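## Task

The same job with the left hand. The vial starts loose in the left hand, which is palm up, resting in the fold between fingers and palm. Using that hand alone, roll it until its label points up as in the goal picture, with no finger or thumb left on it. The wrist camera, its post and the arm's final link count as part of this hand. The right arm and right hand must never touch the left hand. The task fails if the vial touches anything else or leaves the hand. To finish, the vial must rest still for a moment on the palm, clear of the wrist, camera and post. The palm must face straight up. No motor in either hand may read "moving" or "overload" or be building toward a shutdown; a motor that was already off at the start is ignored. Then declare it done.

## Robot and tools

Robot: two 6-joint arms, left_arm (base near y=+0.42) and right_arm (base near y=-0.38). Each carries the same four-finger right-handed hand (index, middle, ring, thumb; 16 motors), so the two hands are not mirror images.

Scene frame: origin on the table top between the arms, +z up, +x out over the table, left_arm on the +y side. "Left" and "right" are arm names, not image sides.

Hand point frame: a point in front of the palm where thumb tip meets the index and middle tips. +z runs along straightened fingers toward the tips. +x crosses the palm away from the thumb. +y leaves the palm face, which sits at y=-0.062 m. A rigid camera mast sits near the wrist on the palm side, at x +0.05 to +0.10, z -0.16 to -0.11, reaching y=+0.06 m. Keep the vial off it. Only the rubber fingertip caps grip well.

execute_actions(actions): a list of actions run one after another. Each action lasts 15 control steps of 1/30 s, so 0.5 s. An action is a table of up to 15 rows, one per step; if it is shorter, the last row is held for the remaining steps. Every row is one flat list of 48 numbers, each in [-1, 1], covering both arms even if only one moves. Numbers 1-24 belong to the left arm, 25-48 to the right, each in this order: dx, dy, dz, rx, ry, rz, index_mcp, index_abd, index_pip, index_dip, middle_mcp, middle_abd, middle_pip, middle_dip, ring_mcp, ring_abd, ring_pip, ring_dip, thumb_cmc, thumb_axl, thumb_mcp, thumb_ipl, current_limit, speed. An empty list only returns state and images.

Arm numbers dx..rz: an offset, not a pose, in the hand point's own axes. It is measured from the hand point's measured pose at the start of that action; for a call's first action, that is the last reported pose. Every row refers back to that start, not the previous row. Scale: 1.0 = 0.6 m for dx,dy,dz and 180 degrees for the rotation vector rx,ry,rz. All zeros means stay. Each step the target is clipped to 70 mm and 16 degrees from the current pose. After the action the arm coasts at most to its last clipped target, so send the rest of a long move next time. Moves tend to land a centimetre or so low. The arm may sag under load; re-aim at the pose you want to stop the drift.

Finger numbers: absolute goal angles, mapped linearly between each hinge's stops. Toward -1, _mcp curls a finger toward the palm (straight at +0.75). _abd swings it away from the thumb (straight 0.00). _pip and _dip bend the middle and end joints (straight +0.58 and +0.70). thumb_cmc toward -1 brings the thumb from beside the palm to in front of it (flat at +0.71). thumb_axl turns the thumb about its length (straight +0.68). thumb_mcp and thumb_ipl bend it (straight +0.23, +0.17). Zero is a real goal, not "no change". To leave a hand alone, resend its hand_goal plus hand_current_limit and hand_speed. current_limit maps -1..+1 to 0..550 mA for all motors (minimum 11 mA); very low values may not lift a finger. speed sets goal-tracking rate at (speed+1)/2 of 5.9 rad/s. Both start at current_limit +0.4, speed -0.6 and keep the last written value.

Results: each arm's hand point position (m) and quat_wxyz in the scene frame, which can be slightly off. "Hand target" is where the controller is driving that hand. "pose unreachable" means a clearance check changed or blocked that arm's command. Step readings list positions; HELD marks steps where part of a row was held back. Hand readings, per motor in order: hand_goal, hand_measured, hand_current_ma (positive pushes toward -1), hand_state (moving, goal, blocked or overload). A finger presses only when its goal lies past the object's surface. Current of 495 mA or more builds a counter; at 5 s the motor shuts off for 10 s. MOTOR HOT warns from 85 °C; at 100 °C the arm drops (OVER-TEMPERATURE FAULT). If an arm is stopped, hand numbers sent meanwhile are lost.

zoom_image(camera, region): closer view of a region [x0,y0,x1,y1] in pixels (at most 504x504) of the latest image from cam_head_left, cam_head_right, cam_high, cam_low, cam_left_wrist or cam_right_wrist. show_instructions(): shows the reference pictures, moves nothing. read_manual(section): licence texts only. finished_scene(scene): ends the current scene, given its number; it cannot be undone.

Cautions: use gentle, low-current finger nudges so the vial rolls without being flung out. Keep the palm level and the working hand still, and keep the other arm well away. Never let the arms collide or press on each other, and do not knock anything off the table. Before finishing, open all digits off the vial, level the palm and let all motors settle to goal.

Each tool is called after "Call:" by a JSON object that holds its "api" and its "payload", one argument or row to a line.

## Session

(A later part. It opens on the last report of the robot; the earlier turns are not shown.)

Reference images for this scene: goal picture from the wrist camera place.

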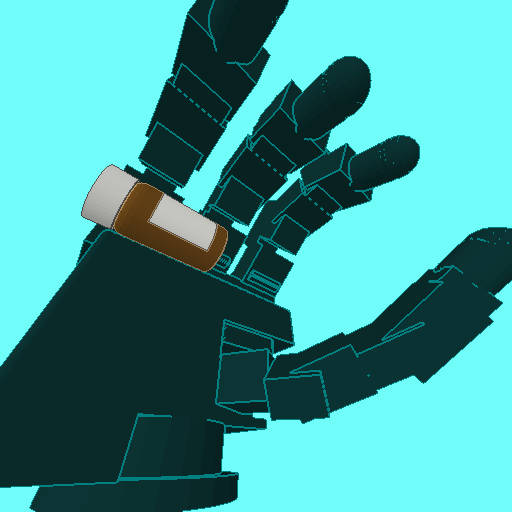

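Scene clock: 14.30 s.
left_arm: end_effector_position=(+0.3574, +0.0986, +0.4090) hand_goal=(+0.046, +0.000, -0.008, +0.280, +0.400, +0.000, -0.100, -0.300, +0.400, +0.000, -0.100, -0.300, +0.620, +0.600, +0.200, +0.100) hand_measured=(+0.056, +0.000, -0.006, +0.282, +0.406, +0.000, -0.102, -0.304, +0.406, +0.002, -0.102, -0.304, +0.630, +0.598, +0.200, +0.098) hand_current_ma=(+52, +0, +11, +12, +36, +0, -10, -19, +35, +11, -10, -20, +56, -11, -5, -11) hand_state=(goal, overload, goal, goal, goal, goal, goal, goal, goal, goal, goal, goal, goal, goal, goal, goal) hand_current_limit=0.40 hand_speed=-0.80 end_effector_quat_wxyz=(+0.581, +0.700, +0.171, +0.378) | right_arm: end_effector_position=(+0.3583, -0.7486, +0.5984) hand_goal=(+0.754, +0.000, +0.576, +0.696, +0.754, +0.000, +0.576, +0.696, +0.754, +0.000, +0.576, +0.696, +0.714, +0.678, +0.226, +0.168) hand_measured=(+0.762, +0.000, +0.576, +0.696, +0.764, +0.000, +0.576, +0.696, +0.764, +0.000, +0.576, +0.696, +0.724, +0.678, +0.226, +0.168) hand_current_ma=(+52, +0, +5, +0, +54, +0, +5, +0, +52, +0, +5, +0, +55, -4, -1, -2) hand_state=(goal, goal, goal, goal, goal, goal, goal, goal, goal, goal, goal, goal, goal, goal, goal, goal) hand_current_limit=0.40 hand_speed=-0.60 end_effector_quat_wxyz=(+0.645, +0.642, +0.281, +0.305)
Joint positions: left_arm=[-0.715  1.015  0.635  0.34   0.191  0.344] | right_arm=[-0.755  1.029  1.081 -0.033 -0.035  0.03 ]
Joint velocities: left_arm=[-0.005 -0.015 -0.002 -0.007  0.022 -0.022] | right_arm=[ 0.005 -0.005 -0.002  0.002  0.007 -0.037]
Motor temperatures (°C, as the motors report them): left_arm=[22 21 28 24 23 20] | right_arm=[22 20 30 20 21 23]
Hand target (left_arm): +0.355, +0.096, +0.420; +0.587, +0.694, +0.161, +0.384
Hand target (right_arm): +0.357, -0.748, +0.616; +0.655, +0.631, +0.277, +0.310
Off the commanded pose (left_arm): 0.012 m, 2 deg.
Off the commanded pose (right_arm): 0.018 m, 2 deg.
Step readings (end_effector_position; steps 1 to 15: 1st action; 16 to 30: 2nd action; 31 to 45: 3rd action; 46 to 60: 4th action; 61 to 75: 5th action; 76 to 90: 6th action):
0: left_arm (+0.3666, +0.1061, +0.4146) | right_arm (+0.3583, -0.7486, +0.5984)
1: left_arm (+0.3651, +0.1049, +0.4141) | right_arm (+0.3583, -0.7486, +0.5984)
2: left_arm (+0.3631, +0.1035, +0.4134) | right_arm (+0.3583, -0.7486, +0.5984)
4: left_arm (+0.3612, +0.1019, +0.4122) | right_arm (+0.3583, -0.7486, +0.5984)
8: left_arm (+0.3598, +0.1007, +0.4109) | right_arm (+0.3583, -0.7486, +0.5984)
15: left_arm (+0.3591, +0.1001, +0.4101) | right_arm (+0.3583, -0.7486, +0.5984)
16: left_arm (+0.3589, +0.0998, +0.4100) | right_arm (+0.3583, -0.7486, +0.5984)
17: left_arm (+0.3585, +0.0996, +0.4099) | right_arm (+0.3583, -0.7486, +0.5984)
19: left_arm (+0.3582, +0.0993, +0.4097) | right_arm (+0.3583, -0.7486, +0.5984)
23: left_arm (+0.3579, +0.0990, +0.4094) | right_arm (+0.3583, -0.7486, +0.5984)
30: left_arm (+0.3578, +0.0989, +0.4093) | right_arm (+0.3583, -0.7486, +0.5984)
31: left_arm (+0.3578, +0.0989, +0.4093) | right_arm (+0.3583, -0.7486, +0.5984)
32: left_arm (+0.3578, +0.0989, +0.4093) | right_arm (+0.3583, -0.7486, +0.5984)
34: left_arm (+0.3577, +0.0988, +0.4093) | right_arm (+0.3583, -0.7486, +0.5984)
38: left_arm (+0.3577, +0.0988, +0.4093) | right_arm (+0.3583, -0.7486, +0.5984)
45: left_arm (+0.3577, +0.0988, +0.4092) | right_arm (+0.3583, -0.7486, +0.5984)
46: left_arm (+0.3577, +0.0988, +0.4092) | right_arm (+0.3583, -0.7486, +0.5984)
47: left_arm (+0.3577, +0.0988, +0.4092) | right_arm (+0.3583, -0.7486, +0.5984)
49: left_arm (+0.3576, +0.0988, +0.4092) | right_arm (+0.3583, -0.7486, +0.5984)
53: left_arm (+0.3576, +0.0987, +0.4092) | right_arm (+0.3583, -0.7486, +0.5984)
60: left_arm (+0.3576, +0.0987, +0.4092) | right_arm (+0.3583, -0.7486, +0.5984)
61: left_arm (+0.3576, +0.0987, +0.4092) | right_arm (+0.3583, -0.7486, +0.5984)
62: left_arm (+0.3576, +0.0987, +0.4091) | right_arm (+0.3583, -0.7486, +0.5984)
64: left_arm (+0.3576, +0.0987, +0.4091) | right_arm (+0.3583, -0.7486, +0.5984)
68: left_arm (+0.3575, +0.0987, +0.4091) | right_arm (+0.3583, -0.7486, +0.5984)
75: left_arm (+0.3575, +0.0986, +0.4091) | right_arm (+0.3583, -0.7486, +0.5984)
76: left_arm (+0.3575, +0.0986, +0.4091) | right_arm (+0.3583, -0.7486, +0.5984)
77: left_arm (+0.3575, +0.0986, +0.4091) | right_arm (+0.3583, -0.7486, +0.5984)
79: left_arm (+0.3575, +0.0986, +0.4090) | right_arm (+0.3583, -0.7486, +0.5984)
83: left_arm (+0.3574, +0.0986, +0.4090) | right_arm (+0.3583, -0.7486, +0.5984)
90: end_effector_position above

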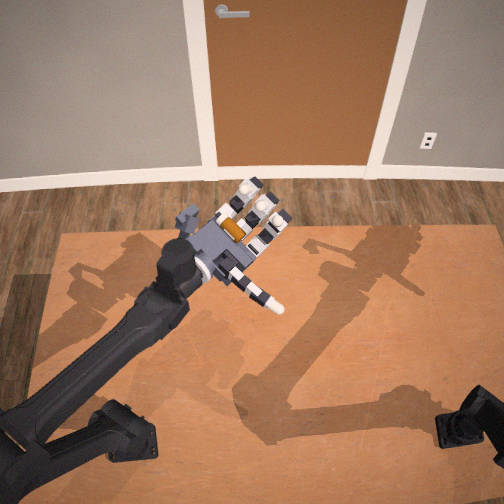

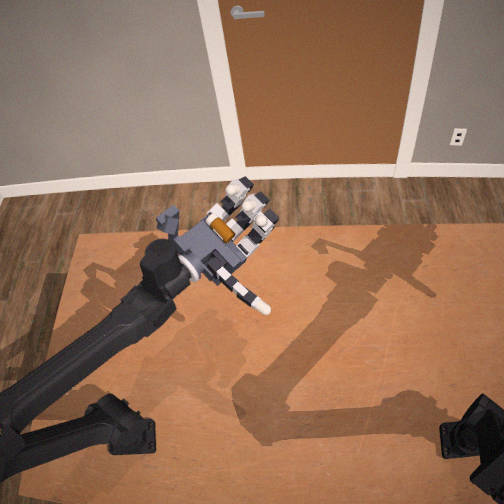

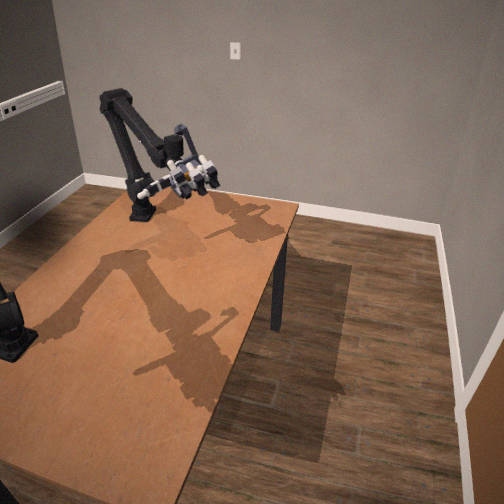

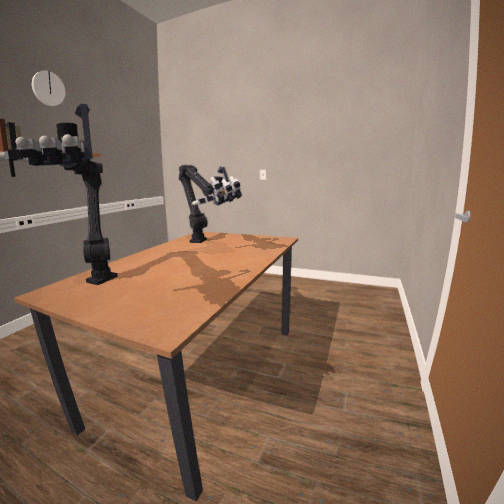

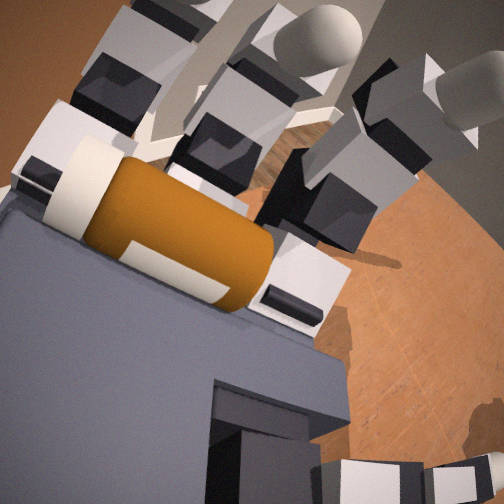

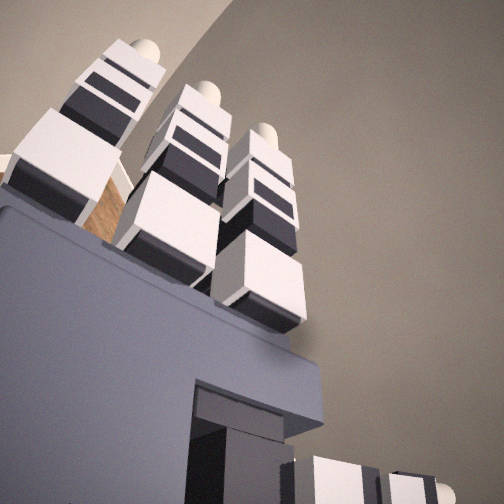

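Call:
{"api": "execute_actions", "payload": {
  "actions": [
    [[0,0.02,0,-0.008,0,-0.06,0.2,0,-0.008,0.28,-0.68,0,-0.1,-0.4,-0.68,0,0.3,0.3,0.62,0.6,0.2,0.1,0.4,-0.5,0,0.03,0,-0.01,0,0,0.754,0,0.576,0.696,0.754,0,0.576,0.696,0.754,0,0.576,0.696,0.714,0.678,0.226,0.168,0.4,-0.6]],
    [[0,0.02,0,-0.008,0,-0.06,0.2,0,-0.008,0.28,-0.68,0,-0.1,-0.4,-0.68,0,0.3,0.3,0.62,0.6,0.2,0.1,0.4,-0.5,0,0.03,0,-0.01,0,0,0.754,0,0.576,0.696,0.754,0,0.576,0.696,0.754,0,0.576,0.696,0.714,0.678,0.226,0.168,0.4,-0.6]],
    [[0,0.02,0,-0.008,0,0,0.2,0,-0.008,0.28,-0.68,0,-0.7,-0.5,-0.68,0,0.3,0.3,0.62,0.6,0.2,0.1,0.4,-0.6,0,0.03,0,-0.01,0,0,0.754,0,0.576,0.696,0.754,0,0.576,0.696,0.754,0,0.576,0.696,0.714,0.678,0.226,0.168,0.4,-0.6]],
    [[0,0.02,0,-0.008,0,0,0.2,0,-0.008,0.28,0.2,0,-1,-0.6,0.2,0,0.3,0.3,0.62,0.6,0.2,0.1,0.4,-0.75,0,0.03,0,-0.01,0,0,0.754,0,0.576,0.696,0.754,0,0.576,0.696,0.754,0,0.576,0.696,0.714,0.678,0.226,0.168,0.4,-0.6]],
    [[0,0.02,0,-0.008,0,0,0.2,0,-0.008,0.28,0.2,0,-1,-0.6,0.2,0,0.3,0.3,0.62,0.6,0.2,0.1,0.4,-0.75,0,0.03,0,-0.01,0,0,0.754,0,0.576,0.696,0.754,0,0.576,0.696,0.754,0,0.576,0.696,0.714,0.678,0.226,0.168,0.4,-0.6]],
    [[0,0.02,0,-0.008,0,0,0.2,0,-0.008,0.28,0.2,0,-1,-0.6,0.2,0,0.3,0.3,0.62,0.6,0.2,0.1,0.4,-0.75,0,0.03,0,-0.01,0,0,0.754,0,0.576,0.696,0.754,0,0.576,0.696,0.754,0,0.576,0.696,0.714,0.678,0.226,0.168,0.4,-0.6]]
  ]
}}

Scene clock: 17.73 s.
left_arm: end_effector_position=(+0.3632, +0.0986, +0.4230) hand_goal=(+0.200, +0.000, -0.008, +0.280, +0.200, +0.000, -1.000, -0.600, +0.200, +0.000, +0.300, +0.300, +0.620, +0.600, +0.200, +0.100) hand_measured=(+0.206, +0.002, -0.006, +0.282, +0.142, +0.000, -0.408, -0.550, +0.146, +0.002, +0.298, +0.296, +0.632, +0.598, +0.200, +0.098) hand_current_ma=(+34, +0, +11, +12, -4, +2, +385, +260, +9, +9, -6, -15, +75, -10, +1, -10) hand_state=(goal, overload, goal, goal, moving, goal, blocked, blocked, moving, goal, goal, goal, goal, goal, goal, goal) hand_current_limit=0.40 hand_speed=-0.75 end_effector_quat_wxyz=(+0.639, +0.656, +0.294, +0.274) | right_arm: end_effector_position=(+0.3583, -0.7486, +0.5984) hand_goal=(+0.754, +0.000, +0.576, +0.696, +0.754, +0.000, +0.576, +0.696, +0.754, +0.000, +0.576, +0.696, +0.714, +0.678, +0.226, +0.168) hand_measured=(+0.762, +0.000, +0.576, +0.696, +0.764, +0.000, +0.576, +0.696, +0.764, +0.000, +0.576, +0.696, +0.724, +0.678, +0.226, +0.168) hand_current_ma=(+52, +0, +5, +0, +54, +0, +5, +0, +52, +0, +5, +0, +55, -4, -1, -2) hand_state=(goal, goal, goal, goal, goal, goal, goal, goal, goal, goal, goal, goal, goal, goal, goal, goal) hand_current_limit=0.40 hand_speed=-0.60 end_effector_quat_wxyz=(+0.645, +0.642, +0.281, +0.305)
Joint positions: left_arm=[-0.8    1.015  0.635  0.346  0.095 -0.013] | right_arm=[-0.755  1.029  1.081 -0.033 -0.035  0.03 ]
Joint velocities: left_arm=[-0.015  0.005 -0.007 -0.012  0.051  0.007] | right_arm=[-0.015 -0.015  0.012  0.002  0.007 -0.022]
Motor temperatures (°C, as the motors report them): left_arm=[22 21 29 24 23 20] | right_arm=[22 21 31 20 21 23]
Hand target (left_arm): +0.363, +0.099, +0.435; +0.647, +0.648, +0.291, +0.278
Hand target (right_arm): +0.357, -0.748, +0.616; +0.655, +0.631, +0.277, +0.310
Off the commanded pose (left_arm): 0.012 m, 1 deg.
Off the commanded pose (right_arm): 0.018 m, 2 deg.
Step readings (end_effector_position; steps 1 to 15: 1st action; 16 to 30: 2nd action; 31 to 45: 3rd action; 46 to 60: 4th action; 61 to 75: 5th action; 76 to 90: 6th action):
0: left_arm (+0.3574, +0.0986, +0.4090) | right_arm (+0.3583, -0.7486, +0.5984)
1: left_arm (+0.3591, +0.0995, +0.4100) | right_arm (+0.3583, -0.7486, +0.5984)
2: left_arm (+0.3612, +0.1006, +0.4114) | right_arm (+0.3583, -0.7486, +0.5984)
4: left_arm (+0.3612, +0.0996, +0.4135) | right_arm (+0.3583, -0.7486, +0.5984)
8: left_arm (+0.3584, +0.0961, +0.4157) | right_arm (+0.3583, -0.7486, +0.5984)
15: left_arm (+0.3597, +0.0977, +0.4179) | right_arm (+0.3583, -0.7486, +0.5984)
16: left_arm (+0.3616, +0.0991, +0.4187) | right_arm (+0.3583, -0.7486, +0.5984)
17: left_arm (+0.3638, +0.1005, +0.4197) | right_arm (+0.3583, -0.7486, +0.5984)
19: left_arm (+0.3640, +0.1000, +0.4210) | right_arm (+0.3583, -0.7486, +0.5984)
23: left_arm (+0.3615, +0.0969, +0.4223) | right_arm (+0.3583, -0.7486, +0.5984)
30: left_arm (+0.3632, +0.0986, +0.4229) | right_arm (+0.3583, -0.7486, +0.5984)
31: left_arm (+0.3632, +0.0986, +0.4230) | right_arm (+0.3583, -0.7486, +0.5984)
32: left_arm (+0.3632, +0.0986, +0.4230) | right_arm (+0.3583, -0.7486, +0.5984)
34: left_arm (+0.3632, +0.0986, +0.4230) | right_arm (+0.3583, -0.7486, +0.5984)
38: left_arm (+0.3632, +0.0986, +0.4230) | right_arm (+0.3583, -0.7486, +0.5984)
45: left_arm (+0.3632, +0.0986, +0.4230) | right_arm (+0.3583, -0.7486, +0.5984)
46: left_arm (+0.3632, +0.0986, +0.4230) | right_arm (+0.3583, -0.7486, +0.5984)
47: left_arm (+0.3632, +0.0986, +0.4230) | right_arm (+0.3583, -0.7486, +0.5984)
49: left_arm (+0.3632, +0.0986, +0.4230) | right_arm (+0.3583, -0.7486, +0.5984)
53: left_arm (+0.3632, +0.0986, +0.4230) | right_arm (+0.3583, -0.7486, +0.5984)
60: left_arm (+0.3632, +0.0986, +0.4230) | right_arm (+0.3583, -0.7486, +0.5984)
61: left_arm (+0.3632, +0.0986, +0.4230) | right_arm (+0.3583, -0.7486, +0.5984)
62: left_arm (+0.3632, +0.0986, +0.4230) | right_arm (+0.3583, -0.7486, +0.5984)
64: left_arm (+0.3632, +0.0986, +0.4230) | right_arm (+0.3583, -0.7486, +0.5984)
68: left_arm (+0.3632, +0.0986, +0.4230) | right_arm (+0.3583, -0.7486, +0.5984)
75: left_arm (+0.3632, +0.0986, +0.4230) | right_arm (+0.3583, -0.7486, +0.5984)
76: left_arm (+0.3632, +0.0986, +0.4230) | right_arm (+0.3583, -0.7486, +0.5984)
77: left_arm (+0.3632, +0.0986, +0.4230) | right_arm (+0.3583, -0.7486, +0.5984)
79: left_arm (+0.3632, +0.0986, +0.4230) | right_arm (+0.3583, -0.7486, +0.5984)
83: left_arm (+0.3632, +0.0986, +0.4230) | right_arm (+0.3583, -0.7486, +0.5984)
90: end_effector_position above

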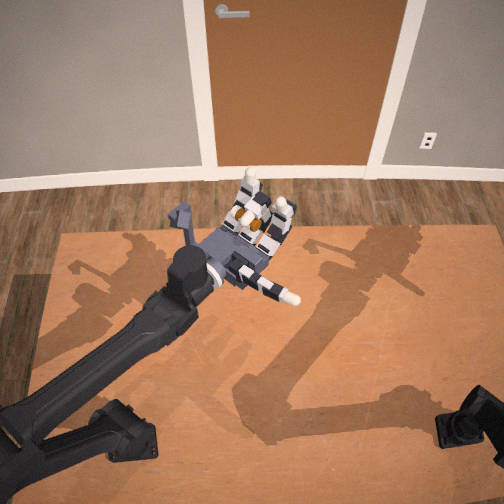

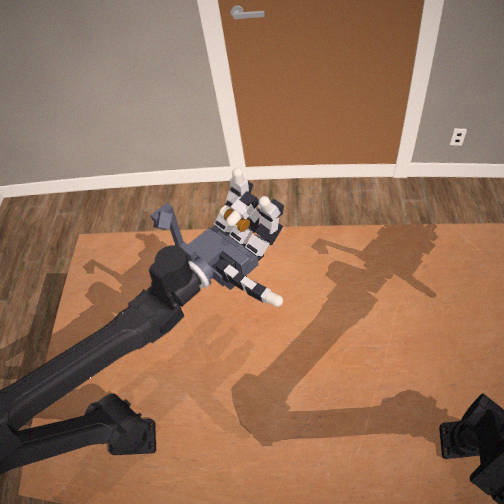

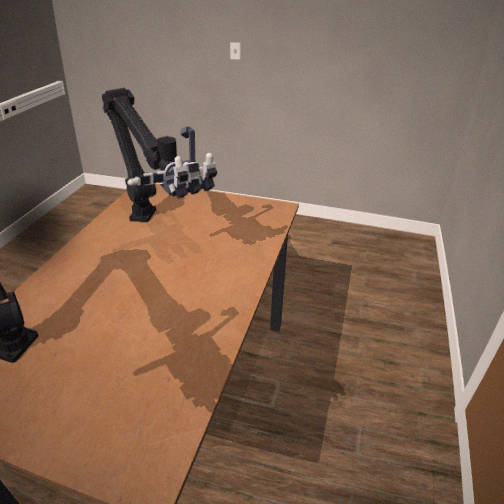

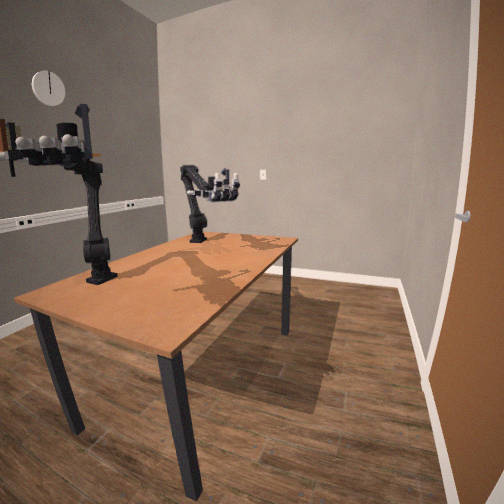

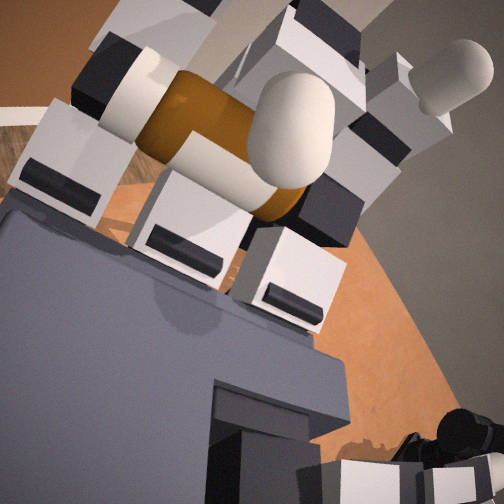

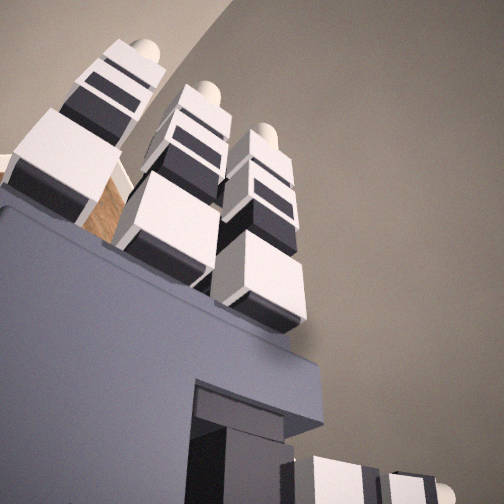

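Call:
{"api": "execute_actions", "payload": {
  "actions": [
    [[0,0.02,0,-0.008,0,0,0.2,0,-0.008,0.28,0.2,0,-0.1,-0.3,0.2,0,0.3,0.3,0.62,0.6,0.2,0.1,0.4,-0.8,0,0.03,0,-0.01,0,0,0.754,0,0.576,0.696,0.754,0,0.576,0.696,0.754,0,0.576,0.696,0.714,0.678,0.226,0.168,0.4,-0.6]],
    [[0,0.02,0,-0.008,0,0,0.2,0,-0.008,0.28,0.2,0,-0.1,-0.3,0.2,0,0.3,0.3,0.62,0.6,0.2,0.1,0.4,-0.8,0,0.03,0,-0.01,0,0,0.754,0,0.576,0.696,0.754,0,0.576,0.696,0.754,0,0.576,0.696,0.714,0.678,0.226,0.168,0.4,-0.6]],
    [[0,0.02,0,-0.008,0,0,0.2,0,-0.008,0.28,0.2,0,-0.1,-0.3,0.2,0,0.3,0.3,0.62,0.6,0.2,0.1,0.4,-0.8,0,0.03,0,-0.01,0,0,0.754,0,0.576,0.696,0.754,0,0.576,0.696,0.754,0,0.576,0.696,0.714,0.678,0.226,0.168,0.4,-0.6]],
    [[0,0.02,0,-0.008,0,0,0.2,0,-0.008,0.28,0.2,0,-0.1,-0.3,0.2,0,0.3,0.3,0.62,0.6,0.2,0.1,0.4,-0.8,0,0.03,0,-0.01,0,0,0.754,0,0.576,0.696,0.754,0,0.576,0.696,0.754,0,0.576,0.696,0.714,0.678,0.226,0.168,0.4,-0.6]]
  ]
}}

Call:
{"api": "zoom_image", "payload": {
  "camera": "cam_head_left",
  "region": [170, 160, 310, 300]
}}

Scene clock: 20.07 s.
left_arm: end_effector_position=(+0.3632, +0.0986, +0.4230) hand_goal=(+0.200, +0.000, -0.008, +0.280, +0.200, +0.000, -0.100, -0.300, +0.200, +0.000, +0.300, +0.300, +0.620, +0.600, +0.200, +0.100) hand_measured=(+0.206, +0.002, -0.006, +0.282, +0.206, +0.000, -0.102, -0.304, +0.208, +0.002, +0.300, +0.298, +0.632, +0.598, +0.200, +0.098) hand_current_ma=(+34, +0, +11, +12, +29, +2, -14, -20, +39, +9, -4, -15, +75, -10, +1, -10) hand_state=(goal, overload, goal, goal, goal, goal, goal, goal, goal, goal, goal, goal, goal, goal, goal, goal) hand_current_limit=0.40 hand_speed=-0.80 end_effector_quat_wxyz=(+0.639, +0.656, +0.294, +0.274) | right_arm: end_effector_position=(+0.3583, -0.7486, +0.5984) hand_goal=(+0.754, +0.000, +0.576, +0.696, +0.754, +0.000, +0.576, +0.696, +0.754, +0.000, +0.576, +0.696, +0.714, +0.678, +0.226, +0.168) hand_measured=(+0.762, +0.000, +0.576, +0.696, +0.764, +0.000, +0.576, +0.696, +0.764, +0.000, +0.576, +0.696, +0.724, +0.678, +0.226, +0.168) hand_current_ma=(+52, +0, +5, +0, +54, +0, +5, +0, +52, +0, +5, +0, +55, -4, -1, -2) hand_state=(goal, goal, goal, goal, goal, goal, goal, goal, goal, goal, goal, goal, goal, goal, goal, goal) hand_current_limit=0.40 hand_speed=-0.60 end_effector_quat_wxyz=(+0.645, +0.642, +0.281, +0.305)
Joint positions: left_arm=[-0.8    1.015  0.635  0.346  0.095 -0.013] | right_arm=[-0.755  1.029  1.081 -0.033 -0.035  0.03 ]
Joint velocities: left_arm=[-0.015 -0.015  0.002 -0.022  0.051 -0.066] | right_arm=[ 0.005 -0.005  0.012  0.002 -0.037 -0.022]
Motor temperatures (°C, as the motors report them): left_arm=[22 21 29 24 23 20] | right_arm=[22 21 32 20 21 23]
Hand target (left_arm): +0.363, +0.099, +0.435; +0.647, +0.648, +0.291, +0.278
Hand target (right_arm): +0.357, -0.748, +0.616; +0.655, +0.631, +0.277, +0.310
Off the commanded pose (left_arm): 0.012 m, 1 deg.
Off the commanded pose (right_arm): 0.018 m, 2 deg.
Step readings (end_effector_position; steps 1 to 15: 1st action; 16 to 30: 2nd action; 31 to 45: 3rd action; 46 to 60: 4th action):
0: left_arm (+0.3632, +0.0986, +0.4230) | right_arm (+0.3583, -0.7486, +0.5984)
1: left_arm (+0.3632, +0.0986, +0.4230) | right_arm (+0.3583, -0.7486, +0.5984)
2: left_arm (+0.3632, +0.0986, +0.4230) | right_arm (+0.3583, -0.7486, +0.5984)
4: left_arm (+0.3632, +0.0986, +0.4230) | right_arm (+0.3583, -0.7486, +0.5984)
8: left_arm (+0.3632, +0.0986, +0.4230) | right_arm (+0.3583, -0.7486, +0.5984)
15: left_arm (+0.3632, +0.0986, +0.4230) | right_arm (+0.3583, -0.7486, +0.5984)
16: left_arm (+0.3632, +0.0986, +0.4230) | right_arm (+0.3583, -0.7486, +0.5984)
17: left_arm (+0.3632, +0.0986, +0.4230) | right_arm (+0.3583, -0.7486, +0.5984)
19: left_arm (+0.3632, +0.0986, +0.4230) | right_arm (+0.3583, -0.7486, +0.5984)
23: left_arm (+0.3632, +0.0986, +0.4230) | right_arm (+0.3583, -0.7486, +0.5984)
30: left_arm (+0.3632, +0.0986, +0.4230) | right_arm (+0.3583, -0.7486, +0.5984)
31: left_arm (+0.3632, +0.0986, +0.4230) | right_arm (+0.3583, -0.7486, +0.5984)
32: left_arm (+0.3632, +0.0986, +0.4230) | right_arm (+0.3583, -0.7486, +0.5984)
34: left_arm (+0.3632, +0.0986, +0.4230) | right_arm (+0.3583, -0.7486, +0.5984)
38: left_arm (+0.3632, +0.0986, +0.4230) | right_arm (+0.3583, -0.7486, +0.5984)
45: left_arm (+0.3632, +0.0986, +0.4230) | right_arm (+0.3583, -0.7486, +0.5984)
46: left_arm (+0.3632, +0.0986, +0.4230) | right_arm (+0.3583, -0.7486, +0.5984)
47: left_arm (+0.3632, +0.0986, +0.4230) | right_arm (+0.3583, -0.7486, +0.5984)
49: left_arm (+0.3632, +0.0986, +0.4230) | right_arm (+0.3583, -0.7486, +0.5984)
53: left_arm (+0.3632, +0.0986, +0.4230) | right_arm (+0.3583, -0.7486, +0.5984)
60: end_effector_position above

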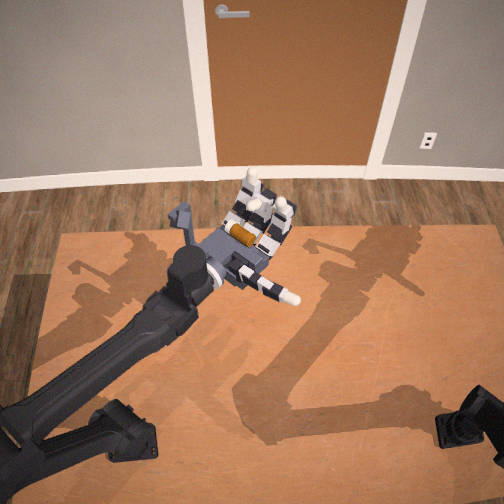

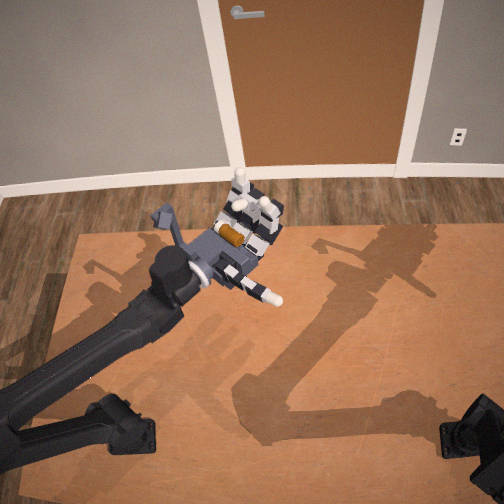

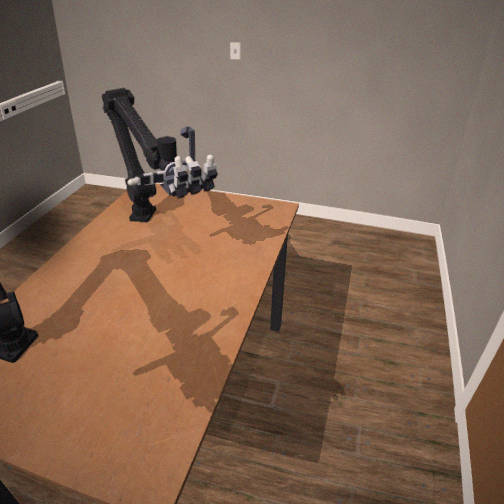

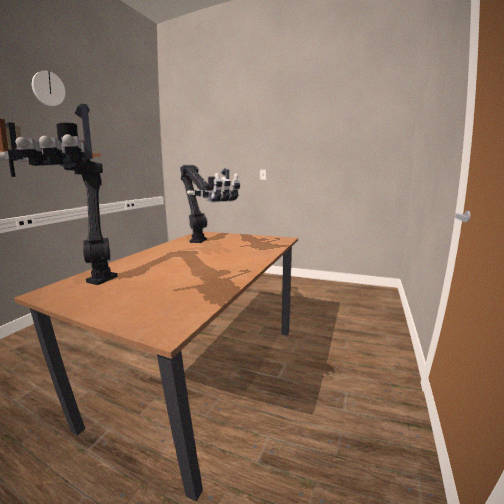

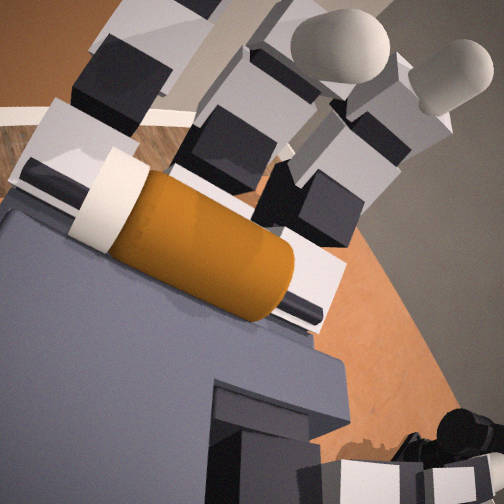

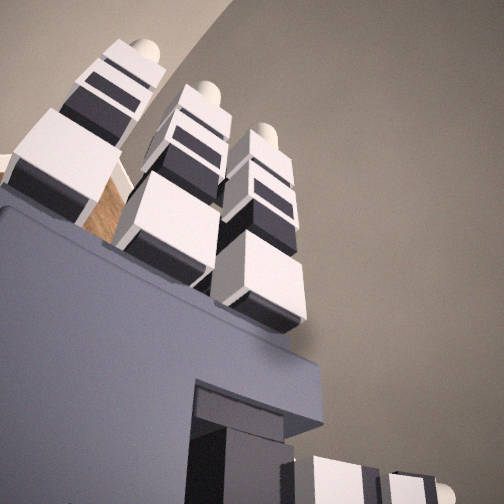

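Region (170, 160, 310, 300) of cam_head_left's 504x504 image, scaled by 3.600, with more detail than that image has.

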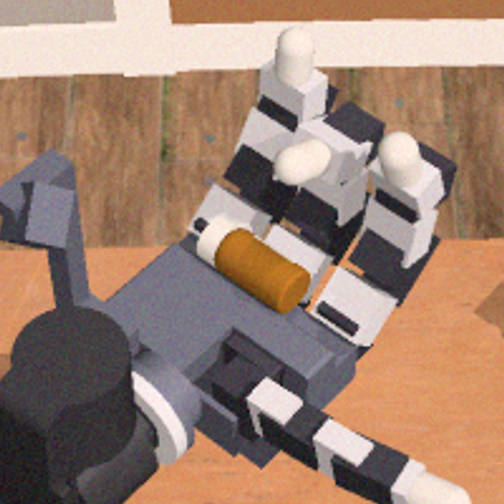

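Call:
{"api": "execute_actions", "payload": {
  "actions": [
    [[0,0.02,0,-0.008,0,0,-0.68,0,0.4,0.4,-0.68,0,-0.1,-0.4,0.2,0,0.3,0.3,0.62,0.6,0.2,0.1,0.4,-0.6,0,0.03,0,-0.01,0,0,0.754,0,0.576,0.696,0.754,0,0.576,0.696,0.754,0,0.576,0.696,0.714,0.678,0.226,0.168,0.4,-0.6]],
    [[0,0.02,0,-0.008,0,0,-0.68,0,0.4,0.4,-0.68,0,-0.1,-0.4,0.2,0,0.3,0.3,0.62,0.6,0.2,0.1,0.4,-0.6,0,0.03,0,-0.01,0,0,0.754,0,0.576,0.696,0.754,0,0.576,0.696,0.754,0,0.576,0.696,0.714,0.678,0.226,0.168,0.4,-0.6]],
    [[0,0.02,0,-0.008,0,0,-0.68,0,0.4,0.4,-0.68,0,-0.7,-0.5,0.2,0,0.3,0.3,0.62,0.6,0.2,0.1,0.4,-0.6,0,0.03,0,-0.01,0,0,0.754,0,0.576,0.696,0.754,0,0.576,0.696,0.754,0,0.576,0.696,0.714,0.678,0.226,0.168,0.4,-0.6]],
    [[0,0.02,0,-0.008,0,0,0.2,0,0.4,0.4,0.2,0,-1,-0.6,0.2,0,0.3,0.3,0.62,0.6,0.2,0.1,0.4,-0.75,0,0.03,0,-0.01,0,0,0.754,0,0.576,0.696,0.754,0,0.576,0.696,0.754,0,0.576,0.696,0.714,0.678,0.226,0.168,0.4,-0.6]],
    [[0,0.02,0,-0.008,0,0,0.2,0,0.4,0.4,0.2,0,-1,-0.6,0.2,0,0.3,0.3,0.62,0.6,0.2,0.1,0.4,-0.75,0,0.03,0,-0.01,0,0,0.754,0,0.576,0.696,0.754,0,0.576,0.696,0.754,0,0.576,0.696,0.714,0.678,0.226,0.168,0.4,-0.6]],
    [[0,0.02,0,-0.008,0,0,0.2,0,0.4,0.4,0.2,0,-1,-0.6,0.2,0,0.3,0.3,0.62,0.6,0.2,0.1,0.4,-0.75,0,0.03,0,-0.01,0,0,0.754,0,0.576,0.696,0.754,0,0.576,0.696,0.754,0,0.576,0.696,0.714,0.678,0.226,0.168,0.4,-0.6]]
  ]
}}

Call:
{"api": "zoom_image", "payload": {
  "camera": "cam_head_left",
  "region": [170, 160, 310, 300]
}}

Scene clock: 23.53 s.
left_arm: end_effector_position=(+0.3632, +0.0986, +0.4230) hand_goal=(+0.200, +0.000, +0.400, +0.400, +0.200, +0.000, -1.000, -0.600, +0.200, +0.000, +0.300, +0.300, +0.620, +0.600, +0.200, +0.100) hand_measured=(+0.146, +0.002, +0.400, +0.398, +0.142, +0.000, -0.392, -0.554, +0.208, +0.002, +0.300, +0.298, +0.632, +0.598, +0.200, +0.098) hand_current_ma=(+11, +0, -4, -13, -3, +2, +385, +237, +39, +9, -4, -15, +75, -10, +1, -10) hand_state=(moving, overload, goal, goal, moving, goal, blocked, blocked, goal, goal, goal, goal, goal, goal, goal, goal) hand_current_limit=0.40 hand_speed=-0.75 end_effector_quat_wxyz=(+0.639, +0.656, +0.294, +0.274) | right_arm: end_effector_position=(+0.3583, -0.7486, +0.5984) hand_goal=(+0.754, +0.000, +0.576, +0.696, +0.754, +0.000, +0.576, +0.696, +0.754, +0.000, +0.576, +0.696, +0.714, +0.678, +0.226, +0.168) hand_measured=(+0.762, +0.000, +0.576, +0.696, +0.764, +0.000, +0.576, +0.696, +0.764, +0.000, +0.576, +0.696, +0.724, +0.678, +0.226, +0.168) hand_current_ma=(+52, +0, +5, +0, +54, +0, +5, +0, +52, +0, +5, +0, +55, -4, -1, -2) hand_state=(goal, goal, goal, goal, goal, goal, goal, goal, goal, goal, goal, goal, goal, goal, goal, goal) hand_current_limit=0.40 hand_speed=-0.60 end_effector_quat_wxyz=(+0.645, +0.642, +0.281, +0.305)
Joint positions: left_arm=[-0.8    1.015  0.635  0.346  0.095 -0.013] | right_arm=[-0.755  1.029  1.081 -0.033 -0.035  0.03 ]
Joint velocities: left_arm=[-0.005 -0.005 -0.002 -0.002  0.007 -0.037] | right_arm=[ 0.005  0.005  0.007 -0.002 -0.022 -0.051]
Motor temperatures (°C, as the motors report them): left_arm=[22 21 30 24 23 20] | right_arm=[22 21 32 20 21 23]
Hand target (left_arm): +0.363, +0.099, +0.435; +0.647, +0.648, +0.291, +0.278
Hand target (right_arm): +0.357, -0.748, +0.616; +0.655, +0.631, +0.277, +0.310
Off the commanded pose (left_arm): 0.012 m, 1 deg.
Off the commanded pose (right_arm): 0.018 m, 2 deg.
Step readings (end_effector_position; steps 1 to 15: 1st action; 16 to 30: 2nd action; 31 to 45: 3rd action; 46 to 60: 4th action; 61 to 75: 5th action; 76 to 90: 6th action):
0: left_arm (+0.3632, +0.0986, +0.4230) | right_arm (+0.3583, -0.7486, +0.5984)
1: left_arm (+0.3632, +0.0986, +0.4230) | right_arm (+0.3583, -0.7486, +0.5984)
2: left_arm (+0.3632, +0.0986, +0.4230) | right_arm (+0.3583, -0.7486, +0.5984)
4: left_arm (+0.3632, +0.0986, +0.4230) | right_arm (+0.3583, -0.7486, +0.5984)
8: left_arm (+0.3632, +0.0986, +0.4230) | right_arm (+0.3583, -0.7486, +0.5984)
15: left_arm (+0.3632, +0.0986, +0.4230) | right_arm (+0.3583, -0.7486, +0.5984)
16: left_arm (+0.3632, +0.0986, +0.4230) | right_arm (+0.3583, -0.7486, +0.5984)
17: left_arm (+0.3632, +0.0986, +0.4230) | right_arm (+0.3583, -0.7486, +0.5984)
19: left_arm (+0.3632, +0.0986, +0.4230) | right_arm (+0.3583, -0.7486, +0.5984)
23: left_arm (+0.3632, +0.0986, +0.4230) | right_arm (+0.3583, -0.7486, +0.5984)
30: left_arm (+0.3632, +0.0986, +0.4230) | right_arm (+0.3583, -0.7486, +0.5984)
31: left_arm (+0.3632, +0.0986, +0.4230) | right_arm (+0.3583, -0.7486, +0.5984)
32: left_arm (+0.3632, +0.0986, +0.4230) | right_arm (+0.3583, -0.7486, +0.5984)
34: left_arm (+0.3632, +0.0986, +0.4230) | right_arm (+0.3583, -0.7486, +0.5984)
38: left_arm (+0.3632, +0.0986, +0.4230) | right_arm (+0.3583, -0.7486, +0.5984)
45: left_arm (+0.3632, +0.0986, +0.4230) | right_arm (+0.3583, -0.7486, +0.5984)
46: left_arm (+0.3632, +0.0986, +0.4230) | right_arm (+0.3583, -0.7486, +0.5984)
47: left_arm (+0.3632, +0.0986, +0.4230) | right_arm (+0.3583, -0.7486, +0.5984)
49: left_arm (+0.3632, +0.0986, +0.4230) | right_arm (+0.3583, -0.7486, +0.5984)
53: left_arm (+0.3632, +0.0986, +0.4230) | right_arm (+0.3583, -0.7486, +0.5984)
60: left_arm (+0.3632, +0.0986, +0.4230) | right_arm (+0.3583, -0.7486, +0.5984)
61: left_arm (+0.3632, +0.0986, +0.4230) | right_arm (+0.3583, -0.7486, +0.5984)
62: left_arm (+0.3632, +0.0986, +0.4230) | right_arm (+0.3583, -0.7486, +0.5984)
64: left_arm (+0.3632, +0.0986, +0.4230) | right_arm (+0.3583, -0.7486, +0.5984)
68: left_arm (+0.3632, +0.0986, +0.4230) | right_arm (+0.3583, -0.7486, +0.5984)
75: left_arm (+0.3632, +0.0986, +0.4230) | right_arm (+0.3583, -0.7486, +0.5984)
76: left_arm (+0.3632, +0.0986, +0.4230) | right_arm (+0.3583, -0.7486, +0.5984)
77: left_arm (+0.3632, +0.0986, +0.4230) | right_arm (+0.3583, -0.7486, +0.5984)
79: left_arm (+0.3632, +0.0986, +0.4230) | right_arm (+0.3583, -0.7486, +0.5984)
83: left_arm (+0.3632, +0.0986, +0.4230) | right_arm (+0.3583, -0.7486, +0.5984)
90: end_effector_position above

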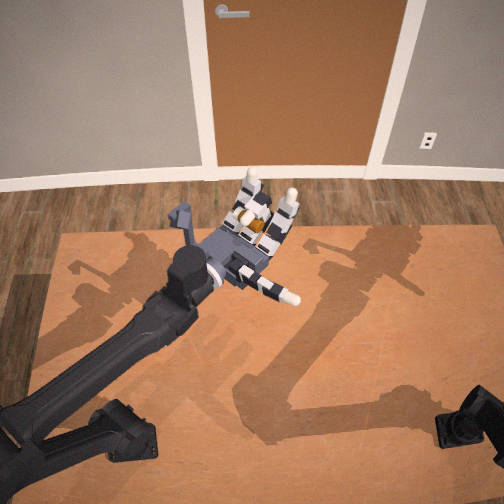

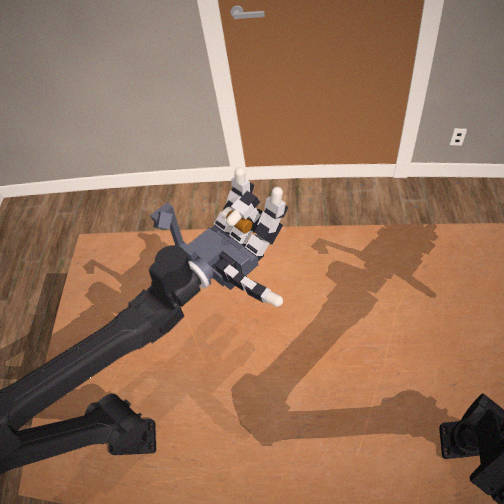

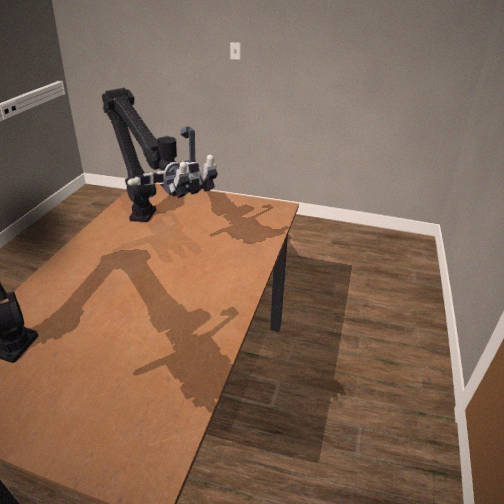

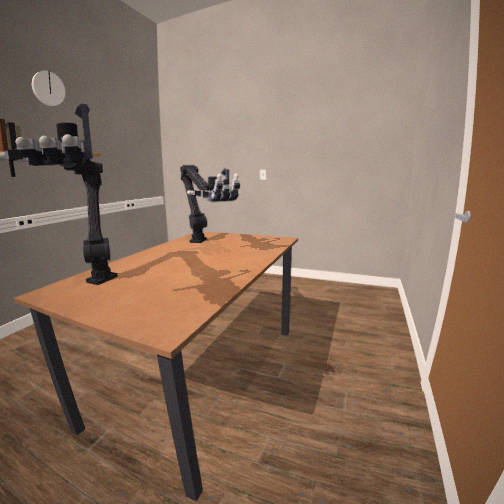

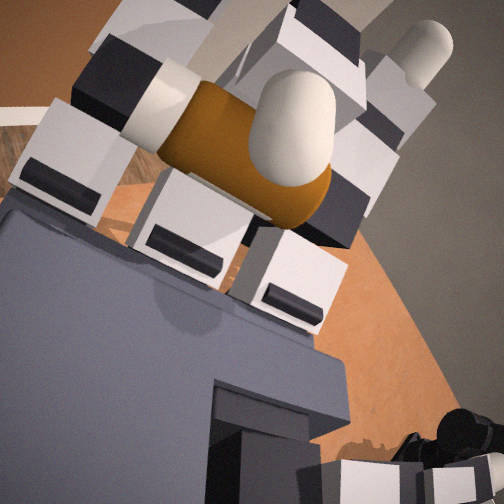

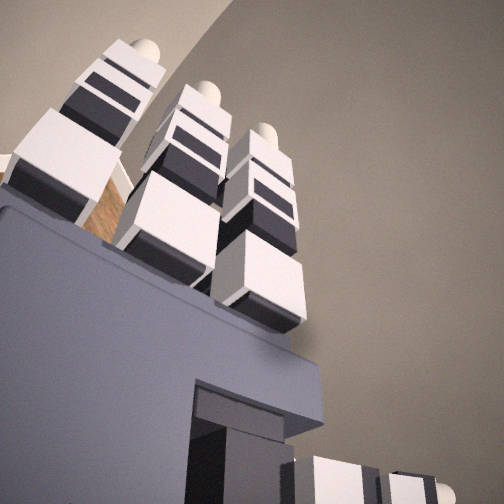

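Region (170, 160, 310, 300) of cam_head_left's 504x504 image, scaled by 3.600, with more detail than that image has.

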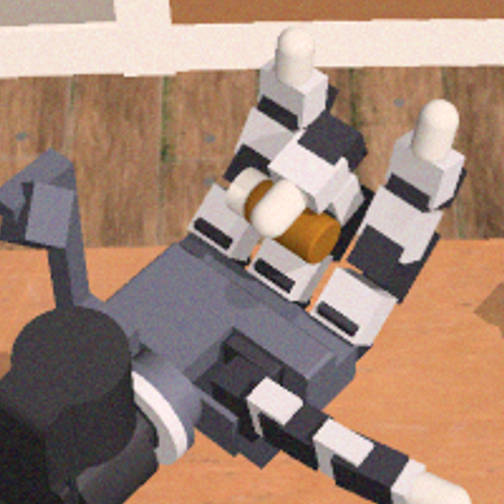

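Call:
{"api": "execute_actions", "payload": {
  "actions": [
    [[0,0.02,0,-0.008,0,0,0.2,0,0.4,0.4,0.2,0,-0.1,-0.3,0.2,0,0.3,0.3,0.62,0.6,0.2,0.1,0.4,-0.7,0,0.03,0,-0.01,0,0,0.754,0,0.576,0.696,0.754,0,0.576,0.696,0.754,0,0.576,0.696,0.714,0.678,0.226,0.168,0.4,-0.6]],
    [[0,0.02,0,-0.008,0,0,0.2,0,0.4,0.4,0.2,0,-0.1,-0.3,0.2,0,0.3,0.3,0.62,0.6,0.2,0.1,0.4,-0.7,0,0.03,0,-0.01,0,0,0.754,0,0.576,0.696,0.754,0,0.576,0.696,0.754,0,0.576,0.696,0.714,0.678,0.226,0.168,0.4,-0.6]],
    [[0,0.02,0,-0.008,0,0,0.2,0,0.4,0.4,0.2,0,-0.1,-0.3,0.2,0,0.3,0.3,0.62,0.6,0.2,0.1,0.4,-0.7,0,0.03,0,-0.01,0,0,0.754,0,0.576,0.696,0.754,0,0.576,0.696,0.754,0,0.576,0.696,0.714,0.678,0.226,0.168,0.4,-0.6]],
    [[0,0.02,0,-0.008,0,0,-0.68,0,0.4,0.4,-0.68,0,-0.1,-0.4,0.2,0,0.3,0.3,0.62,0.6,0.2,0.1,0.4,-0.6,0,0.03,0,-0.01,0,0,0.754,0,0.576,0.696,0.754,0,0.576,0.696,0.754,0,0.576,0.696,0.714,0.678,0.226,0.168,0.4,-0.6]],
    [[0,0.02,0,-0.008,0,0,-0.68,0,0.4,0.4,-0.68,0,-0.1,-0.4,0.2,0,0.3,0.3,0.62,0.6,0.2,0.1,0.4,-0.6,0,0.03,0,-0.01,0,0,0.754,0,0.576,0.696,0.754,0,0.576,0.696,0.754,0,0.576,0.696,0.714,0.678,0.226,0.168,0.4,-0.6]],
    [[0,0.02,0,-0.008,0,0,-0.68,0,-0.7,-0.5,-0.68,0,-0.7,-0.5,0.2,0,0.3,0.3,0.62,0.6,0.2,0.1,0.4,-0.5,0,0.03,0,-0.01,0,0,0.754,0,0.576,0.696,0.754,0,0.576,0.696,0.754,0,0.576,0.696,0.714,0.678,0.226,0.168,0.4,-0.6]],
    [[0,0.02,0,-0.008,0,0,-0.68,0,0.4,0.4,-0.68,0,-0.7,-0.5,0.2,0,0.3,0.3,0.62,0.6,0.2,0.1,0.4,-0.5,0,0.03,0,-0.01,0,0,0.754,0,0.576,0.696,0.754,0,0.576,0.696,0.754,0,0.576,0.696,0.714,0.678,0.226,0.168,0.4,-0.6]],
    [[0,0.02,0,-0.008,0,0,0.2,0,0.4,0.4,0.2,0,-1,-0.6,0.2,0,0.3,0.3,0.62,0.6,0.2,0.1,0.4,-0.75,0,0.03,0,-0.01,0,0,0.754,0,0.576,0.696,0.754,0,0.576,0.696,0.754,0,0.576,0.696,0.714,0.678,0.226,0.168,0.4,-0.6]],
    [[0,0.02,0,-0.008,0,0,0.2,0,0.4,0.4,0.2,0,-1,-0.6,0.2,0,0.3,0.3,0.62,0.6,0.2,0.1,0.4,-0.75,0,0.03,0,-0.01,0,0,0.754,0,0.576,0.696,0.754,0,0.576,0.696,0.754,0,0.576,0.696,0.714,0.678,0.226,0.168,0.4,-0.6]],
    [[0,0.02,0,-0.008,0,0,0.2,0,0.4,0.4,0.2,0,-1,-0.6,0.2,0,0.3,0.3,0.62,0.6,0.2,0.1,0.4,-0.75,0,0.03,0,-0.01,0,0,0.754,0,0.576,0.696,0.754,0,0.576,0.696,0.754,0,0.576,0.696,0.714,0.678,0.226,0.168,0.4,-0.6]]
  ]
}}

Scene clock: 29.13 s.
left_arm: end_effector_position=(+0.3632, +0.0986, +0.4230) hand_goal=(+0.200, +0.000, +0.400, +0.400, +0.200, +0.000, -1.000, -0.600, +0.200, +0.000, +0.300, +0.300, +0.620, +0.600, +0.200, +0.100) hand_measured=(+0.146, +0.002, +0.400, +0.398, +0.142, +0.000, -0.392, -0.554, +0.208, +0.002, +0.300, +0.298, +0.632, +0.598, +0.200, +0.098) hand_current_ma=(+11, +0, -4, -13, -3, +2, +385, +237, +40, +9, -4, -15, +75, -10, +1, -10) hand_state=(moving, overload, goal, goal, moving, goal, blocked, blocked, goal, goal, goal, goal, goal, goal, goal, goal) hand_current_limit=0.40 hand_speed=-0.75 end_effector_quat_wxyz=(+0.639, +0.656, +0.294, +0.274) | right_arm: end_effector_position=(+0.3583, -0.7486, +0.5984) hand_goal=(+0.754, +0.000, +0.576, +0.696, +0.754, +0.000, +0.576, +0.696, +0.754, +0.000, +0.576, +0.696, +0.714, +0.678, +0.226, +0.168) hand_measured=(+0.762, +0.000, +0.576, +0.696, +0.764, +0.000, +0.576, +0.696, +0.764, +0.000, +0.576, +0.696, +0.724, +0.678, +0.226, +0.168) hand_current_ma=(+52, +0, +5, +0, +54, +0, +5, +0, +52, +0, +5, +0, +55, -4, -1, -2) hand_state=(goal, goal, goal, goal, goal, goal, goal, goal, goal, goal, goal, goal, goal, goal, goal, goal) hand_current_limit=0.40 hand_speed=-0.60 end_effector_quat_wxyz=(+0.645, +0.642, +0.281, +0.305)
Joint positions: left_arm=[-0.8    1.015  0.635  0.346  0.095 -0.013] | right_arm=[-0.755  1.029  1.081 -0.033 -0.035  0.03 ]
Joint velocities: left_arm=[ 0.005  0.005 -0.002  0.017 -0.007  0.022] | right_arm=[-0.005  0.005  0.002 -0.002  0.051  0.007]
Motor temperatures (°C, as the motors report them): left_arm=[22 21 30 24 23 20] | right_arm=[22 21 33 20 21 23]
Hand target (left_arm): +0.363, +0.099, +0.435; +0.647, +0.648, +0.291, +0.278
Hand target (right_arm): +0.357, -0.748, +0.616; +0.655, +0.631, +0.277, +0.310
Off the commanded pose (left_arm): 0.012 m, 1 deg.
Off the commanded pose (right_arm): 0.018 m, 2 deg.
Step readings (end_effector_position; steps 1 to 15: 1st action; 16 to 30: 2nd action; 31 to 45: 3rd action; 46 to 60: 4th action; 61 to 75: 5th action; 76 to 90: 6th action; 91 to 105: 7th action; 106 to 120: 8th action; 121 to 135: 9th action; 136 to 150: 10th action):
0: left_arm (+0.3632, +0.0986, +0.4230) | right_arm (+0.3583, -0.7486, +0.5984)
1: left_arm (+0.3632, +0.0986, +0.4230) | right_arm (+0.3583, -0.7486, +0.5984)
2: left_arm (+0.3632, +0.0986, +0.4230) | right_arm (+0.3583, -0.7486, +0.5984)
4: left_arm (+0.3632, +0.0986, +0.4230) | right_arm (+0.3583, -0.7486, +0.5984)
8: left_arm (+0.3632, +0.0986, +0.4230) | right_arm (+0.3583, -0.7486, +0.5984)
15: left_arm (+0.3632, +0.0986, +0.4230) | right_arm (+0.3583, -0.7486, +0.5984)
16: left_arm (+0.3632, +0.0986, +0.4230) | right_arm (+0.3583, -0.7486, +0.5984)
17: left_arm (+0.3632, +0.0986, +0.4230) | right_arm (+0.3583, -0.7486, +0.5984)
19: left_arm (+0.3632, +0.0986, +0.4230) | right_arm (+0.3583, -0.7486, +0.5984)
23: left_arm (+0.3632, +0.0986, +0.4230) | right_arm (+0.3583, -0.7486, +0.5984)
30: left_arm (+0.3632, +0.0986, +0.4230) | right_arm (+0.3583, -0.7486, +0.5984)
31: left_arm (+0.3632, +0.0986, +0.4230) | right_arm (+0.3583, -0.7486, +0.5984)
32: left_arm (+0.3632, +0.0986, +0.4230) | right_arm (+0.3583, -0.7486, +0.5984)
34: left_arm (+0.3632, +0.0986, +0.4230) | right_arm (+0.3583, -0.7486, +0.5984)
38: left_arm (+0.3632, +0.0986, +0.4230) | right_arm (+0.3583, -0.7486, +0.5984)
45: left_arm (+0.3632, +0.0986, +0.4230) | right_arm (+0.3583, -0.7486, +0.5984)
46: left_arm (+0.3632, +0.0986, +0.4230) | right_arm (+0.3583, -0.7486, +0.5984)
47: left_arm (+0.3632, +0.0986, +0.4230) | right_arm (+0.3583, -0.7486, +0.5984)
49: left_arm (+0.3632, +0.0986, +0.4230) | right_arm (+0.3583, -0.7486, +0.5984)
53: left_arm (+0.3632, +0.0986, +0.4230) | right_arm (+0.3583, -0.7486, +0.5984)
60: left_arm (+0.3632, +0.0986, +0.4230) | right_arm (+0.3583, -0.7486, +0.5984)
61: left_arm (+0.3632, +0.0986, +0.4230) | right_arm (+0.3583, -0.7486, +0.5984)
62: left_arm (+0.3632, +0.0986, +0.4230) | right_arm (+0.3583, -0.7486, +0.5984)
64: left_arm (+0.3632, +0.0986, +0.4230) | right_arm (+0.3583, -0.7486, +0.5984)
68: left_arm (+0.3632, +0.0986, +0.4230) | right_arm (+0.3583, -0.7486, +0.5984)
75: left_arm (+0.3632, +0.0986, +0.4230) | right_arm (+0.3583, -0.7486, +0.5984)
76: left_arm (+0.3632, +0.0986, +0.4230) | right_arm (+0.3583, -0.7486, +0.5984)
77: left_arm (+0.3632, +0.0986, +0.4230) | right_arm (+0.3583, -0.7486, +0.5984)
79: left_arm (+0.3632, +0.0986, +0.4230) | right_arm (+0.3583, -0.7486, +0.5984)
83: left_arm (+0.3632, +0.0986, +0.4230) | right_arm (+0.3583, -0.7486, +0.5984)
90: left_arm (+0.3632, +0.0986, +0.4230) | right_arm (+0.3583, -0.7486, +0.5984)
91: left_arm (+0.3632, +0.0986, +0.4230) | right_arm (+0.3583, -0.7486, +0.5984)
92: left_arm (+0.3632, +0.0986, +0.4230) | right_arm (+0.3583, -0.7486, +0.5984)
94: left_arm (+0.3632, +0.0986, +0.4230) | right_arm (+0.3583, -0.7486, +0.5984)
98: left_arm (+0.3632, +0.0986, +0.4230) | right_arm (+0.3583, -0.7486, +0.5984)
105: left_arm (+0.3632, +0.0986, +0.4230) | right_arm (+0.3583, -0.7486, +0.5984)
106: left_arm (+0.3632, +0.0986, +0.4230) | right_arm (+0.3583, -0.7486, +0.5984)
107: left_arm (+0.3632, +0.0986, +0.4230) | right_arm (+0.3583, -0.7486, +0.5984)
109: left_arm (+0.3632, +0.0986, +0.4230) | right_arm (+0.3583, -0.7486, +0.5984)
113: left_arm (+0.3632, +0.0986, +0.4230) | right_arm (+0.3583, -0.7486, +0.5984)
120: left_arm (+0.3632, +0.0986, +0.4230) | right_arm (+0.3583, -0.7486, +0.5984)
121: left_arm (+0.3632, +0.0986, +0.4230) | right_arm (+0.3583, -0.7486, +0.5984)
122: left_arm (+0.3632, +0.0986, +0.4230) | right_arm (+0.3583, -0.7486, +0.5984)
124: left_arm (+0.3632, +0.0986, +0.4230) | right_arm (+0.3583, -0.7486, +0.5984)
128: left_arm (+0.3632, +0.0986, +0.4230) | right_arm (+0.3583, -0.7486, +0.5984)
135: left_arm (+0.3632, +0.0986, +0.4230) | right_arm (+0.3583, -0.7486, +0.5984)
136: left_arm (+0.3632, +0.0986, +0.4230) | right_arm (+0.3583, -0.7486, +0.5984)
137: left_arm (+0.3632, +0.0986, +0.4230) | right_arm (+0.3583, -0.7486, +0.5984)
139: left_arm (+0.3632, +0.0986, +0.4230) | right_arm (+0.3583, -0.7486, +0.5984)
143: left_arm (+0.3632, +0.0986, +0.4230) | right_arm (+0.3583, -0.7486, +0.5984)
150: end_effector_position above

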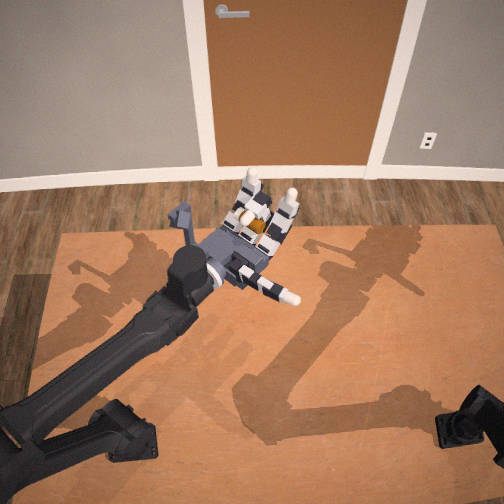

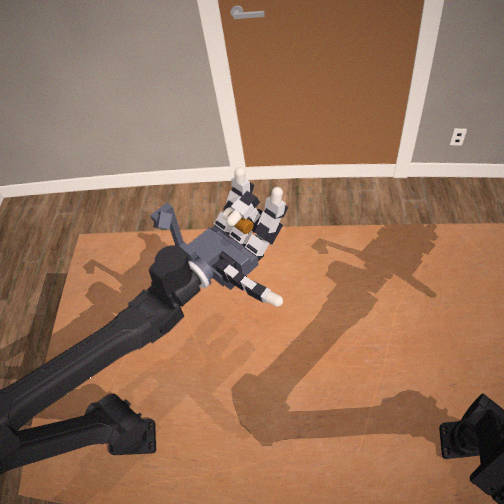

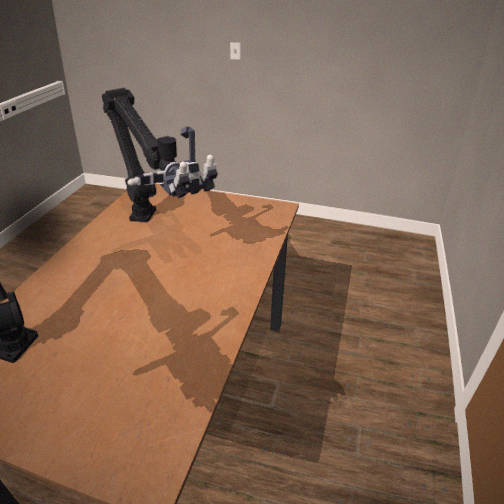

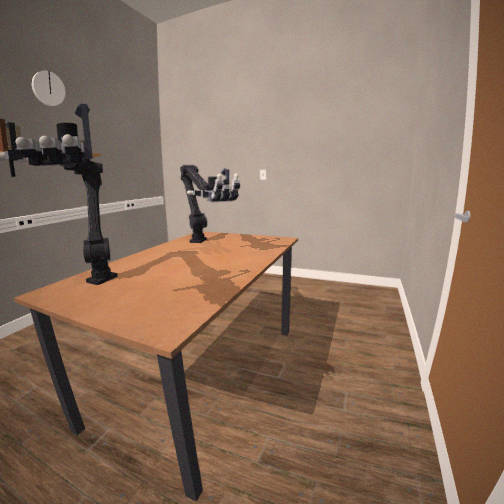

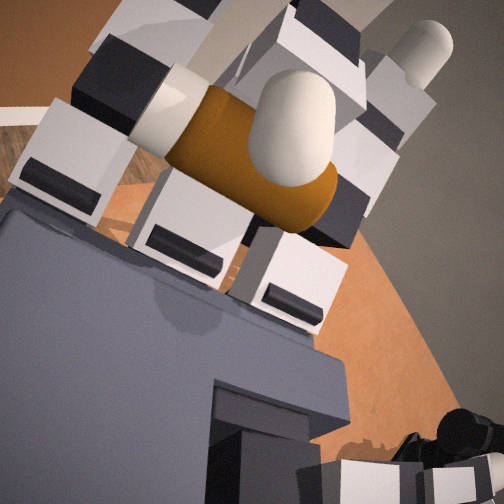

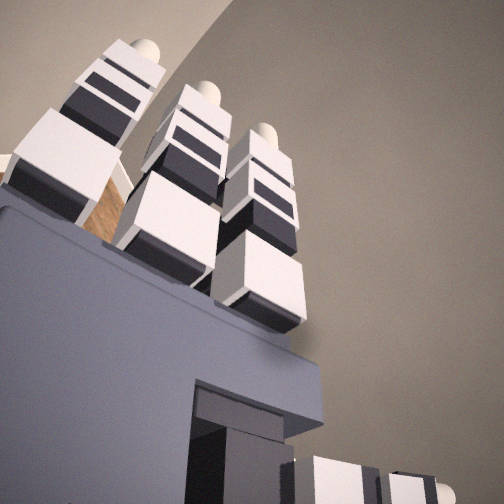

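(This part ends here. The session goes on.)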